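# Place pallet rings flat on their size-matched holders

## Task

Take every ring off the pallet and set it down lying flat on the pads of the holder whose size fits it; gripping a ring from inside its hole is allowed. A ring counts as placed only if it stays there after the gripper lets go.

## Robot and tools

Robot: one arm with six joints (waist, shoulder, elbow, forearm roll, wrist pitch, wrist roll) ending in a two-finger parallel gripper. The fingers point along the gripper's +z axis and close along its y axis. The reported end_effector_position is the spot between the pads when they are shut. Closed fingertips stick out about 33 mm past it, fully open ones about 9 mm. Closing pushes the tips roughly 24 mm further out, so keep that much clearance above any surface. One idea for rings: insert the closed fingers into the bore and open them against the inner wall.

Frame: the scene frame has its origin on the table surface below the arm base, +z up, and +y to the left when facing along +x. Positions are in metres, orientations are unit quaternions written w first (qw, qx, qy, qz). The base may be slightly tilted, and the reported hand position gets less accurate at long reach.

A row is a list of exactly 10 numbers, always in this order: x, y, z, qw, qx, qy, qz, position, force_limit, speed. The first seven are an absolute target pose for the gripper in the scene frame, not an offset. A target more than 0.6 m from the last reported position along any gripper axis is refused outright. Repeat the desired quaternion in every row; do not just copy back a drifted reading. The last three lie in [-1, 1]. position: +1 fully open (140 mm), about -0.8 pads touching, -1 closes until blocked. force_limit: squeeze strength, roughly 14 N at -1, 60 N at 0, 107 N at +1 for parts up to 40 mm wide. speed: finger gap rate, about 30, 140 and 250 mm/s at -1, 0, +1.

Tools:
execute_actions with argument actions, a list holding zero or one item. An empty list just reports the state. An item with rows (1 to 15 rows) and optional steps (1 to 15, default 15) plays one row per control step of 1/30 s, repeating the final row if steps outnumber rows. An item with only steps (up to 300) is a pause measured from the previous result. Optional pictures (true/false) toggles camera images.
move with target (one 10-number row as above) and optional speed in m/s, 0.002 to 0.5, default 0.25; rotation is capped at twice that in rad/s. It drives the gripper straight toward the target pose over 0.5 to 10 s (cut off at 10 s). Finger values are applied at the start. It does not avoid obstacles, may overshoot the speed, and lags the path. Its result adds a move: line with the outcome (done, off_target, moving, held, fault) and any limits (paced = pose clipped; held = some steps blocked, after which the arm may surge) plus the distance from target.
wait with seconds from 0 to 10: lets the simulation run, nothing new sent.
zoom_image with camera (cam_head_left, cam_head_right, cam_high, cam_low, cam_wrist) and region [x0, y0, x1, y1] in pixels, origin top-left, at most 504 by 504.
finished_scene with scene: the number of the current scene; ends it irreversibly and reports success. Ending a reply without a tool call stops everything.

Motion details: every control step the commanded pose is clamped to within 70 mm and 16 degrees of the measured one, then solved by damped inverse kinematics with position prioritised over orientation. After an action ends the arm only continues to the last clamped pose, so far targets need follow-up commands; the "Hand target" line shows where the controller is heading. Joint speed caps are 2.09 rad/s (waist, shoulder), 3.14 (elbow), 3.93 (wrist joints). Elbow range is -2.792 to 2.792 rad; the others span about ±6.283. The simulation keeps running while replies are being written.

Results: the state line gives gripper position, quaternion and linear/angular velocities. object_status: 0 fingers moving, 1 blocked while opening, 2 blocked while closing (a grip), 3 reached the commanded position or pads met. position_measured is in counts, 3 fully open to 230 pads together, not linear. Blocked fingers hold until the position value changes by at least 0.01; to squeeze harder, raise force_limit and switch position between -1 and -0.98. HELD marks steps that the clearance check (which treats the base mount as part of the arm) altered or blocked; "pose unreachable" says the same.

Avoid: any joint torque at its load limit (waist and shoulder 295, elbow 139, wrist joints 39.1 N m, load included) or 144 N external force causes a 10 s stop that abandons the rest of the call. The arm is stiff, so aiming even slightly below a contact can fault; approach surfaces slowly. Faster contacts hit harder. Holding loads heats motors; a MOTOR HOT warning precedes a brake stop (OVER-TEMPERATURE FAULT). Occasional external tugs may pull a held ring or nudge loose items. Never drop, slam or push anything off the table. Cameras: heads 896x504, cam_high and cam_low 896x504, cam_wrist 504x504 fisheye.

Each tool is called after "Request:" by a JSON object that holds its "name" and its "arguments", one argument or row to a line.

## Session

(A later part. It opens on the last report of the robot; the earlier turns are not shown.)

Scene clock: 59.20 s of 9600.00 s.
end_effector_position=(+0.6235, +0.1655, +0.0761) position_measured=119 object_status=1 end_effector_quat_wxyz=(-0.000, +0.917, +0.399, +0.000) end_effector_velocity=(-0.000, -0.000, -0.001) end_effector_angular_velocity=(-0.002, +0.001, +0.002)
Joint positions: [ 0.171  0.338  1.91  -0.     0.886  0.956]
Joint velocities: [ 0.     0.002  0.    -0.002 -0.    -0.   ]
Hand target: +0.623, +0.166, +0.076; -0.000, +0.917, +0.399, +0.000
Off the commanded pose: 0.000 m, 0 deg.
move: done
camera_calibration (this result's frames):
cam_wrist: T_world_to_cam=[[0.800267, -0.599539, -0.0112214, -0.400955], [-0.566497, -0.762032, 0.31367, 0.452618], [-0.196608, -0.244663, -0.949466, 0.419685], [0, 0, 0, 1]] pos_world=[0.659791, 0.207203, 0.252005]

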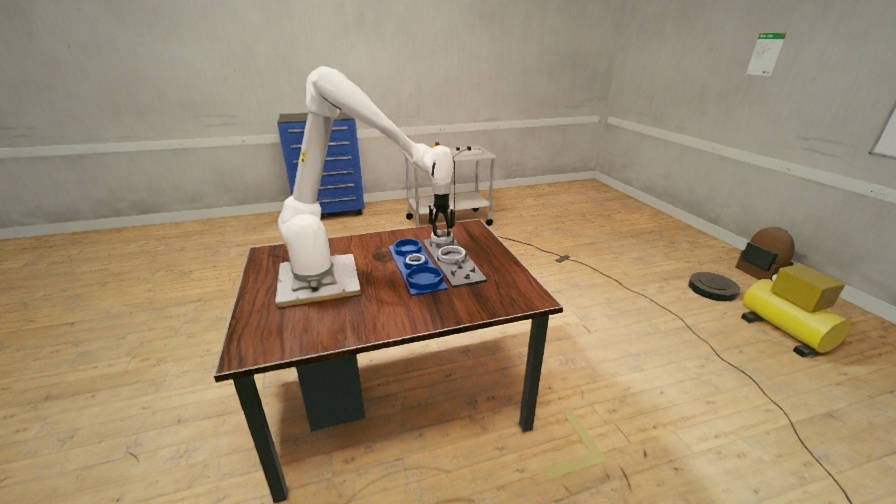

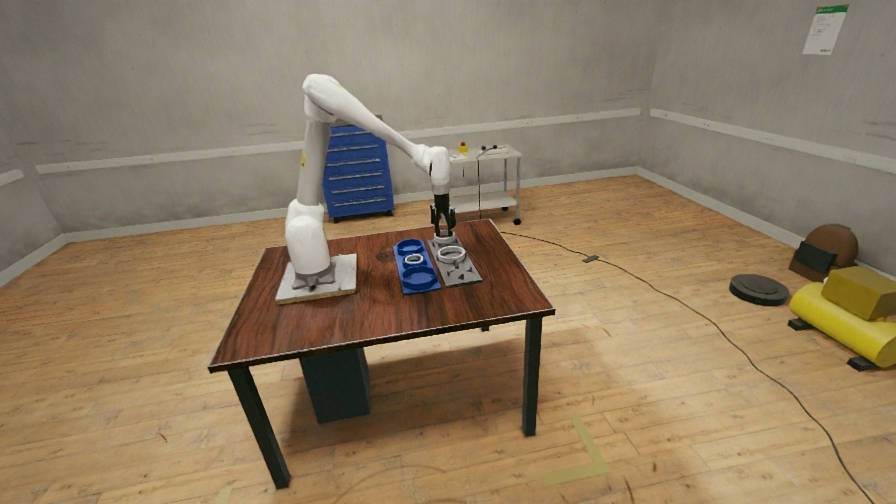

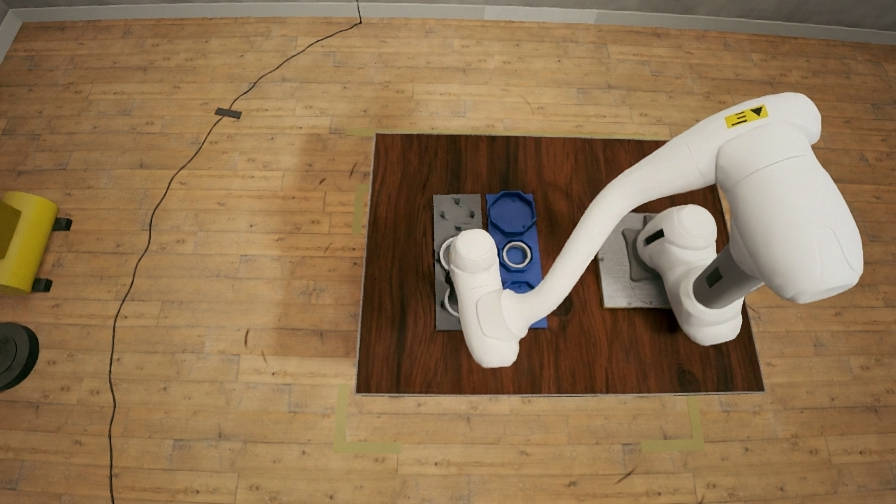

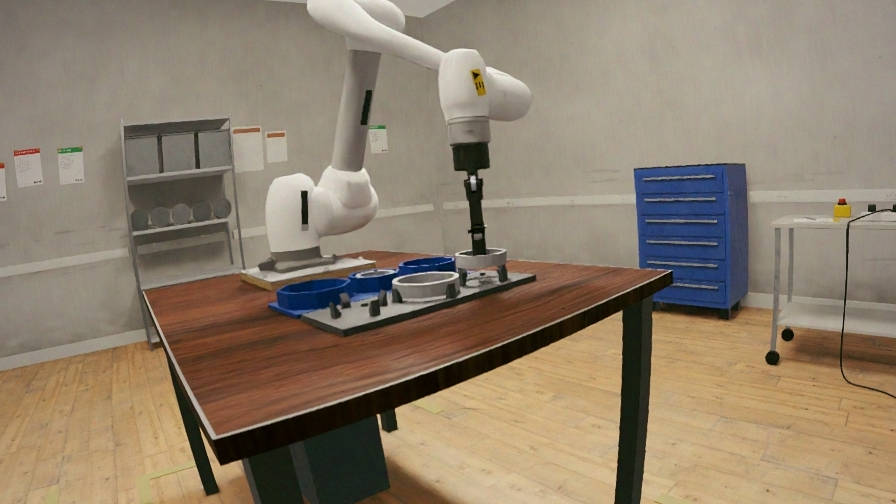

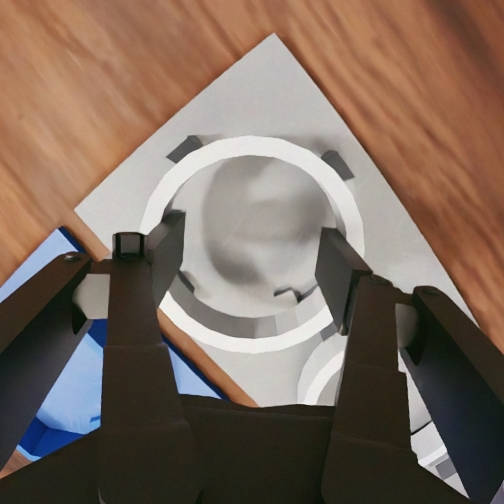

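Good; ring is ~0.7 mm image-down, nudge up.

Request:
{"name": "move", "arguments": {
  "target": [0.6239,0.1661,0.050,0,0.917,0.399,0,1,-0.2,-0.7],
  "speed": 0.012
}}

Request:
{"name": "move", "arguments": {
  "target": [0.6239,0.1661,0.050,0,0.917,0.399,0,-0.15,-0.3,-0.6]
}}

Request:
{"name": "move", "arguments": {
  "target": [0.6239,0.1661,0.095,0,0.917,0.399,0,-0.15,-0.3,-0.6],
  "speed": 0.1
}}

Request:
{"name": "move", "arguments": {
  "target": [0.449,0.010,0.085,0,0.917,0.399,0,-0.42,-0.3,-0.6]
}}

Scene clock: 66.63 s of 9600.00 s.
end_effector_position=(+0.6238, +0.1661, +0.0500) position_measured=118 object_status=1 end_effector_quat_wxyz=(-0.000, +0.917, +0.399, -0.000) end_effector_velocity=(-0.001, +0.000, -0.001) end_effector_angular_velocity=(+0.001, +0.002, -0.002)
Joint positions: [ 0.172  0.368  1.926 -0.     0.84   0.957]
Joint velocities: [-0.001  0.001  0.001  0.002  0.    -0.   ]
Hand target: +0.624, +0.166, +0.050; -0.000, +0.917, +0.399, +0.000
Off the commanded pose: 0.000 m, 0 deg.
After step 90, 2.03 s passed at rest.
move: done
camera_calibration (this result's frames):
cam_wrist: T_world_to_cam=[[0.800294, -0.599502, -0.0112883, -0.401179], [-0.566429, -0.762052, 0.313745, 0.461422], [-0.196693, -0.244694, -0.94944, 0.395198], [0, 0, 0, 1]] pos_world=[0.660156, 0.207822, 0.22592]

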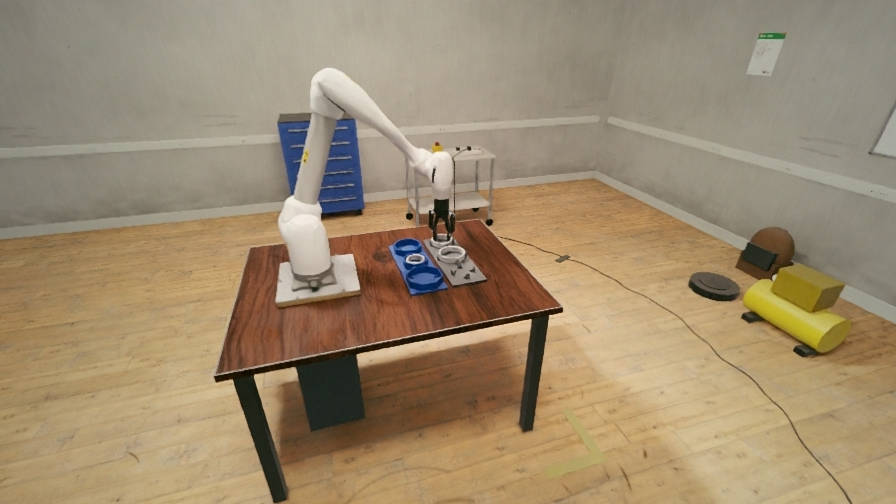

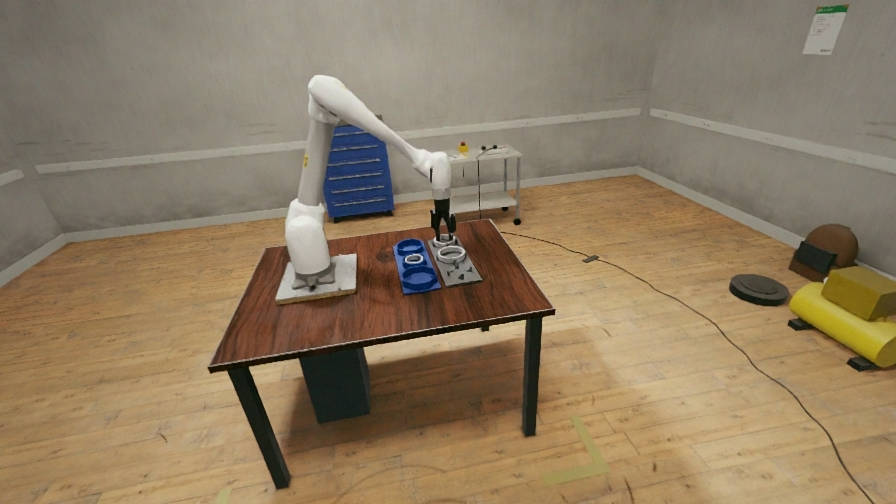

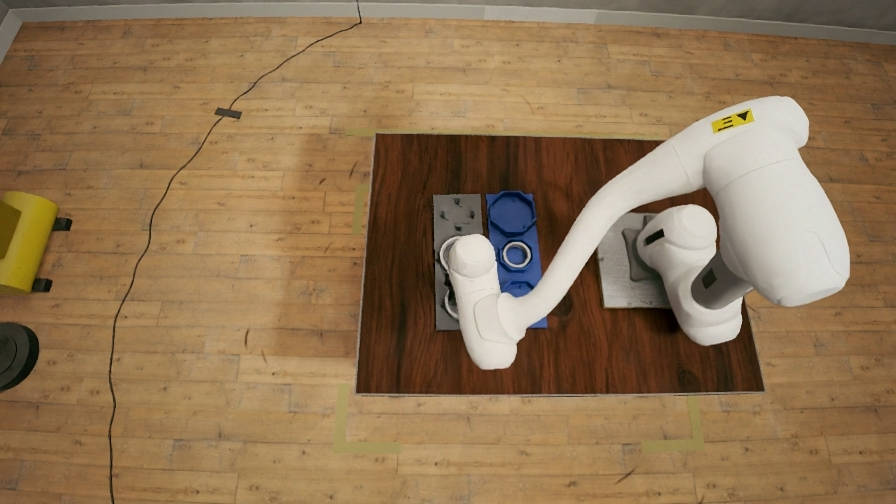

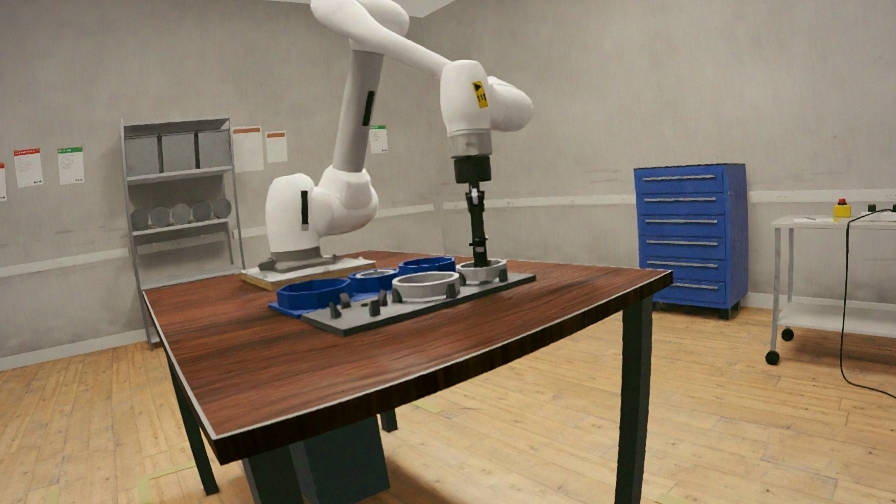

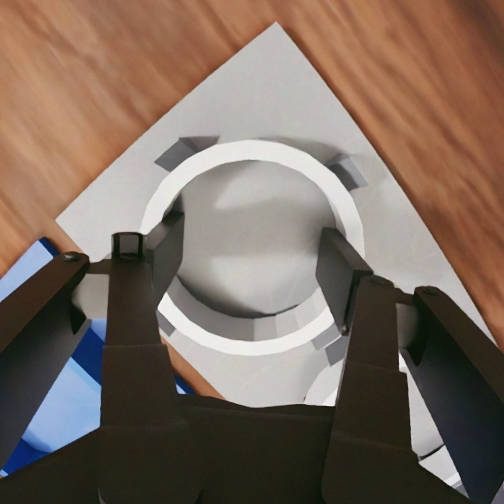

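Scene clock: 67.33 s of 9600.00 s.
end_effector_position=(+0.6239, +0.1661, +0.0500) position_measured=148 object_status=3 end_effector_quat_wxyz=(-0.000, +0.917, +0.399, -0.000) end_effector_velocity=(-0.000, +0.000, -0.000) end_effector_angular_velocity=(-0.001, +0.000, +0.001)
Joint positions: [ 0.172  0.368  1.926 -0.     0.84   0.957]
Joint velocities: [ 0.001  0.     0.    -0.002 -0.     0.001]
Hand target: +0.624, +0.166, +0.050; +0.000, +0.917, +0.399, -0.000
Off the commanded pose: 0.000 m, 0 deg.
move: done
camera_calibration (this result's frames):
cam_wrist: T_world_to_cam=[[0.800306, -0.599486, -0.0112544, -0.401197], [-0.566425, -0.762061, 0.313728, 0.461479], [-0.196652, -0.244703, -0.949446, 0.395145], [0, 0, 0, 1]] pos_world=[0.660179, 0.207857, 0.225875]

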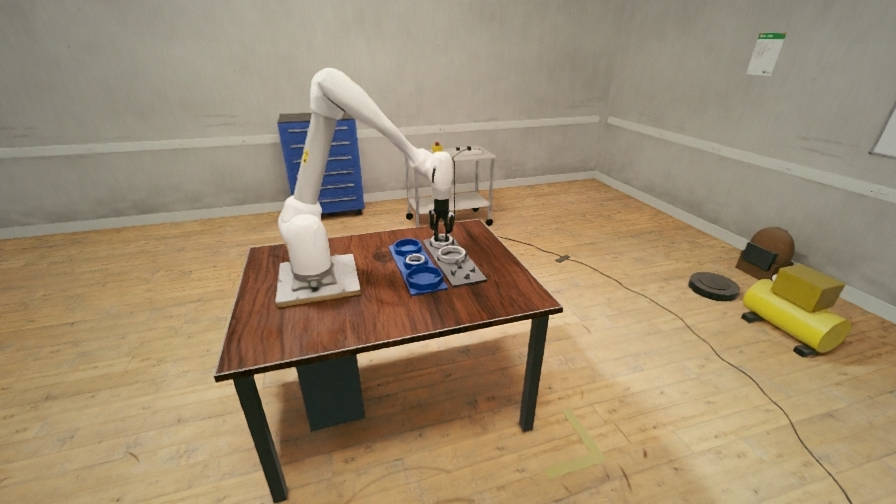

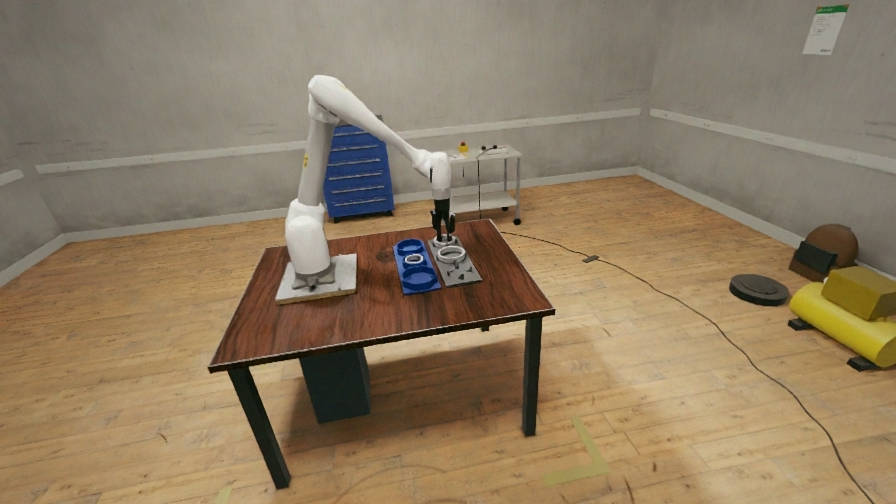

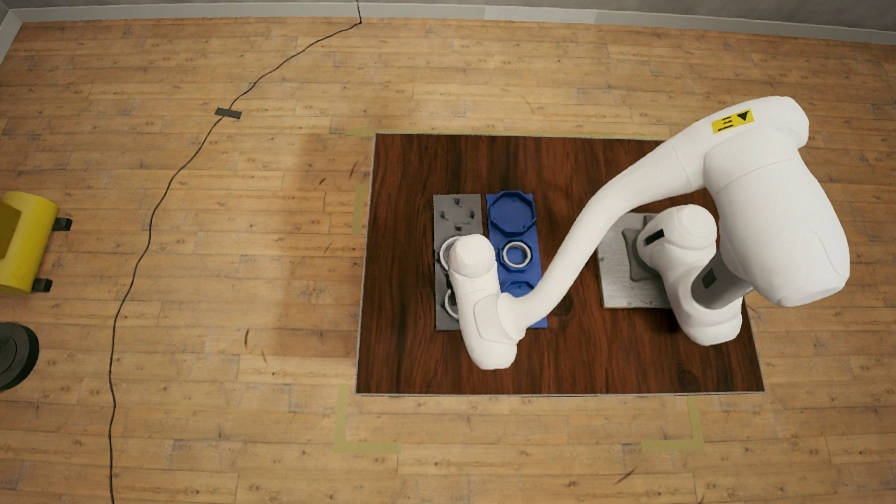

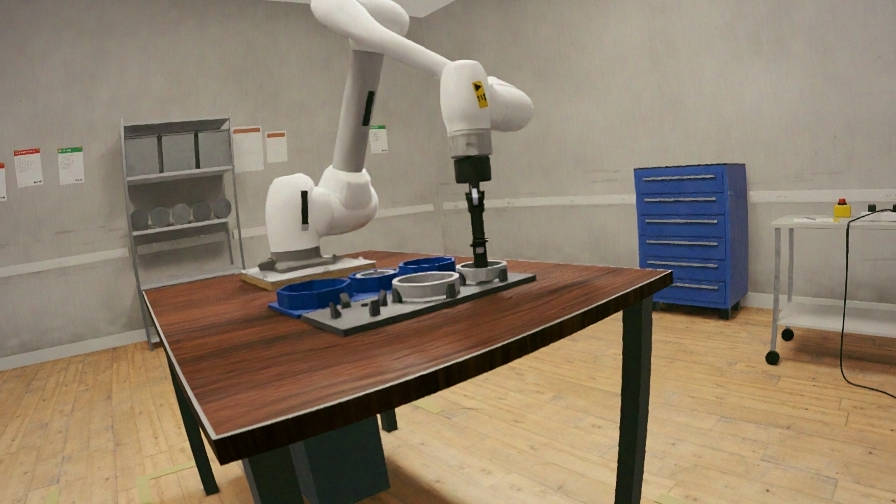

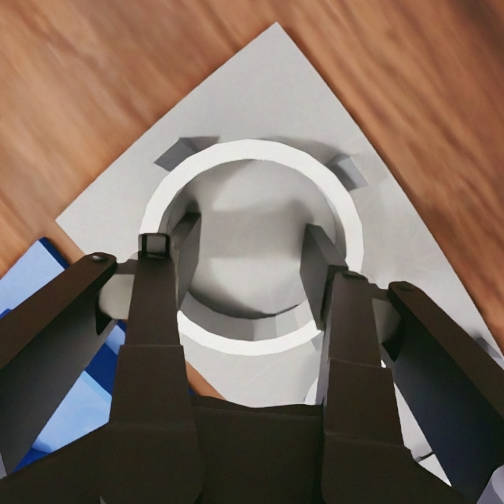

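Scene clock: 68.17 s of 9600.00 s.
end_effector_position=(+0.6239, +0.1661, +0.0949) position_measured=148 object_status=3 end_effector_quat_wxyz=(+0.000, +0.917, +0.399, -0.000) end_effector_velocity=(-0.000, -0.000, +0.000) end_effector_angular_velocity=(-0.000, +0.001, -0.001)
Joint positions: [ 0.172  0.319  1.895 -0.     0.92   0.957]
Joint velocities: [-0.     0.    -0.001  0.     0.002  0.001]
Hand target: +0.624, +0.166, +0.095; +0.000, +0.917, +0.399, -0.000
Off the commanded pose: 0.000 m, 0 deg.
move: done
camera_calibration (this result's frames):
cam_wrist: T_world_to_cam=[[0.800247, -0.599566, -0.0112093, -0.400717], [-0.566511, -0.761994, 0.313737, 0.447424], [-0.196648, -0.244717, -0.949444, 0.437778], [0, 0, 0, 1]] pos_world=[0.660231, 0.20781, 0.270781]

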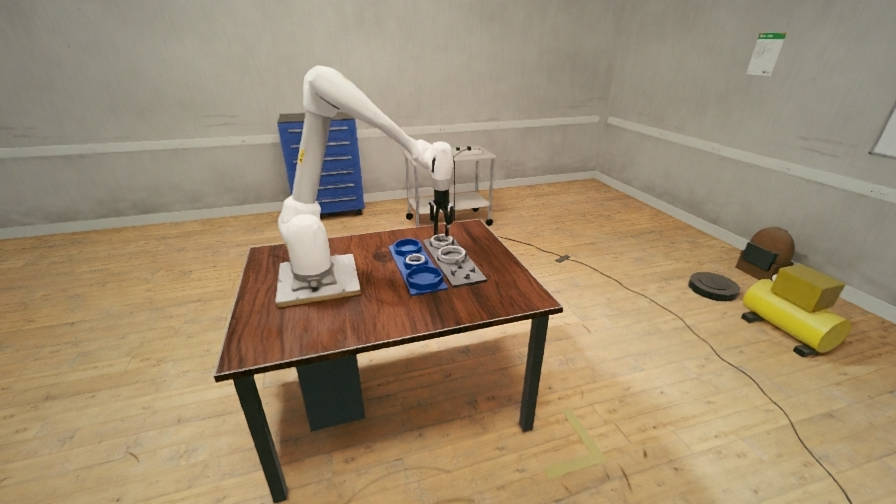

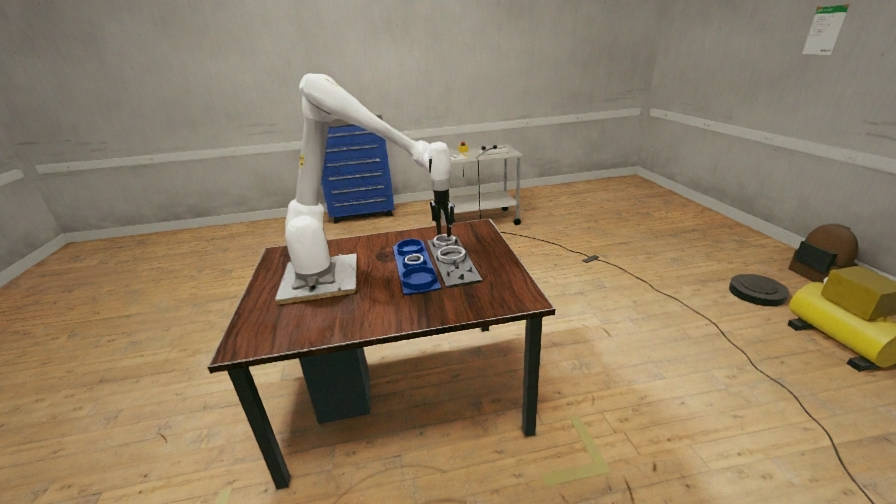

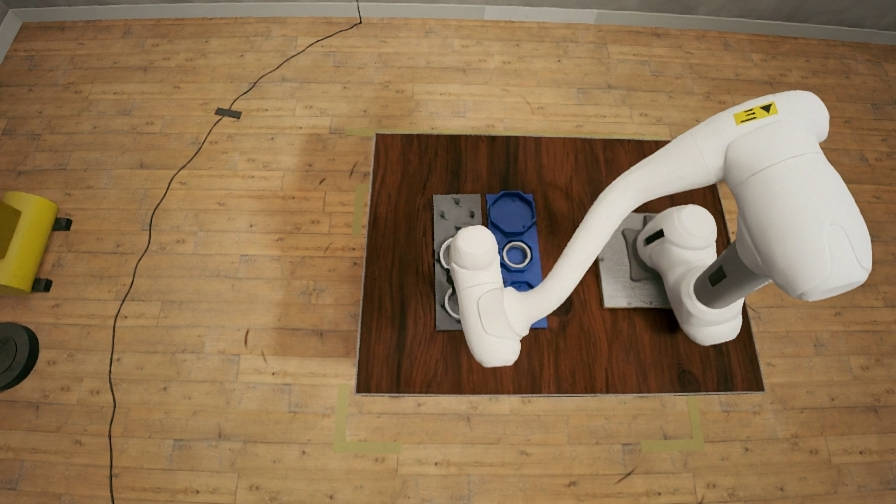

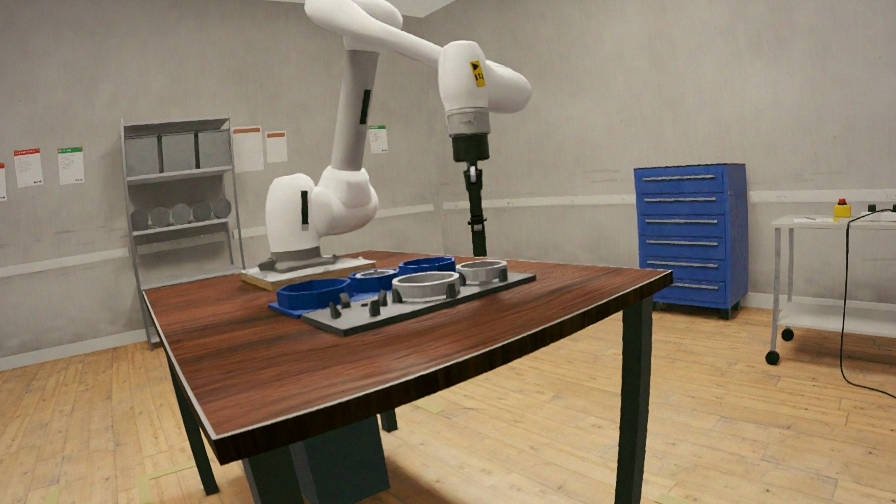

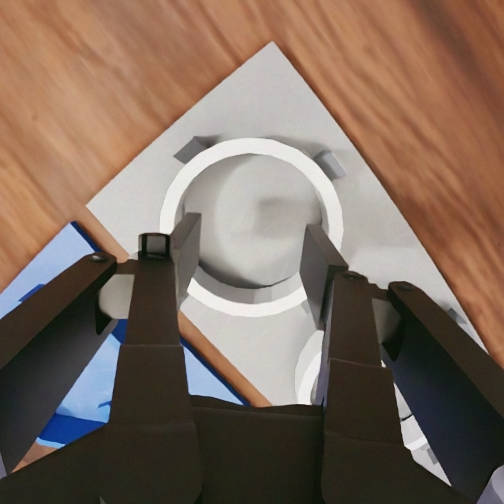

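Scene clock: 69.63 s of 9600.00 s.
end_effector_position=(+0.4491, +0.0100, +0.0851) position_measured=182 object_status=3 end_effector_quat_wxyz=(-0.000, +0.917, +0.399, -0.000) end_effector_velocity=(-0.002, -0.000, -0.001) end_effector_angular_velocity=(+0.001, +0.004, +0.001)
Joint positions: [-0.091  0.052  2.259  0.002  0.824  0.692]
Joint velocities: [-0.002  0.001  0.002  0.001  0.001 -0.003]
Hand target: +0.449, +0.010, +0.085; -0.000, +0.917, +0.399, -0.000
Off the commanded pose: 0.000 m, 0 deg.
move: done
camera_calibration (this result's frames):
cam_wrist: T_world_to_cam=[[0.800272, -0.59953, -0.0112789, -0.354478], [-0.56646, -0.762031, 0.313738, 0.232465], [-0.196691, -0.244687, -0.949443, 0.355942], [0, 0, 0, 1]] pos_world=[0.485371, 0.0517197, 0.261015]

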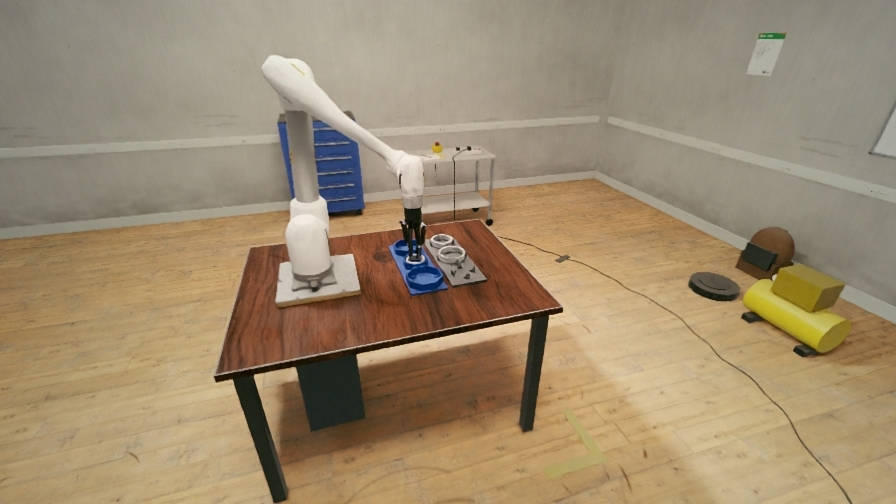

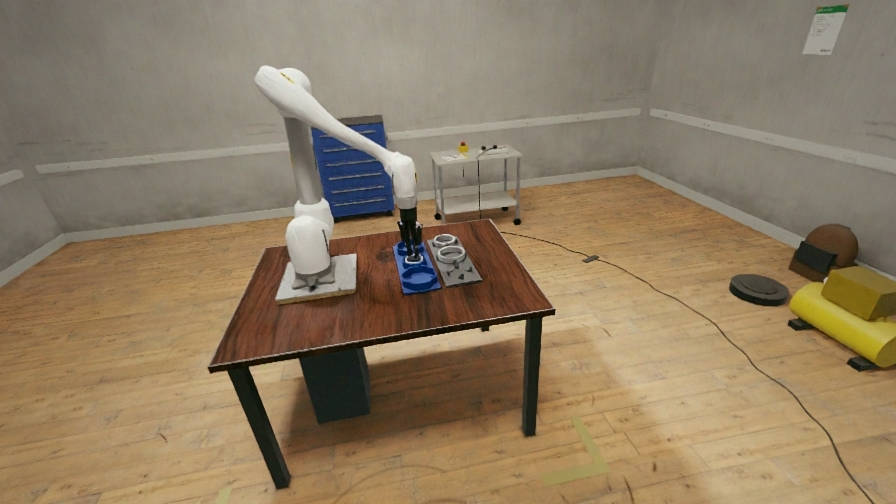

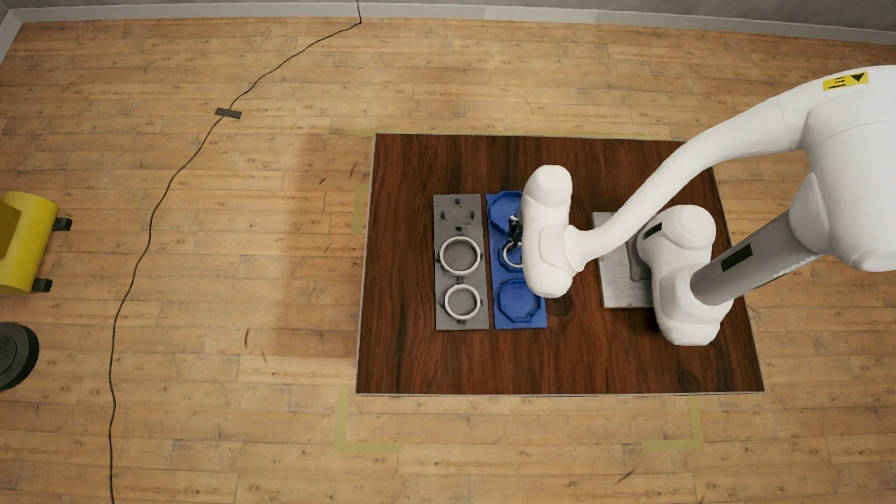

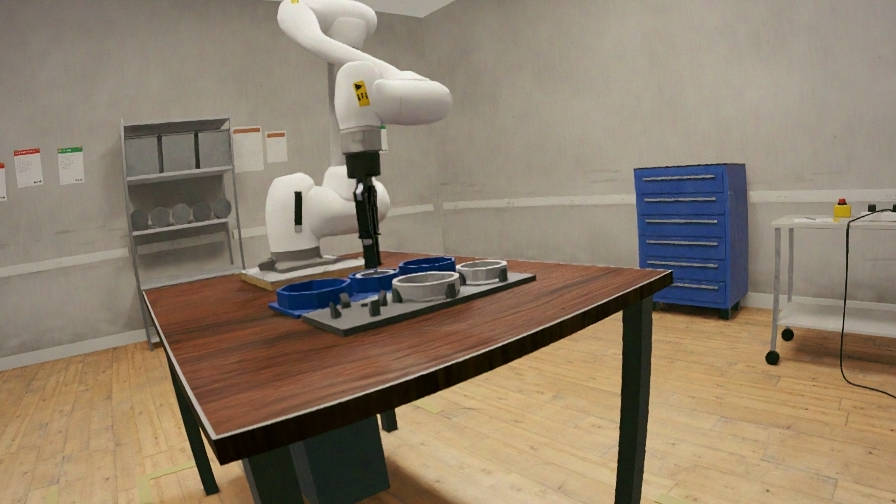

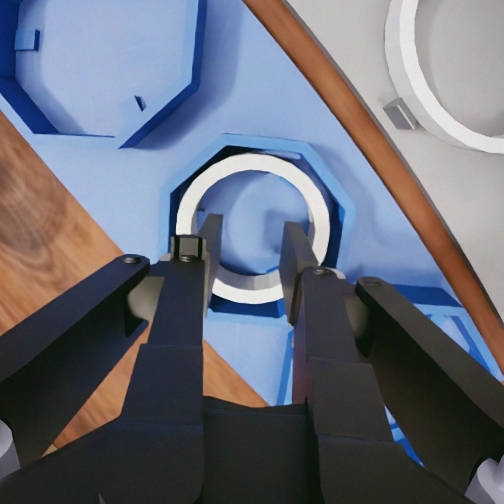

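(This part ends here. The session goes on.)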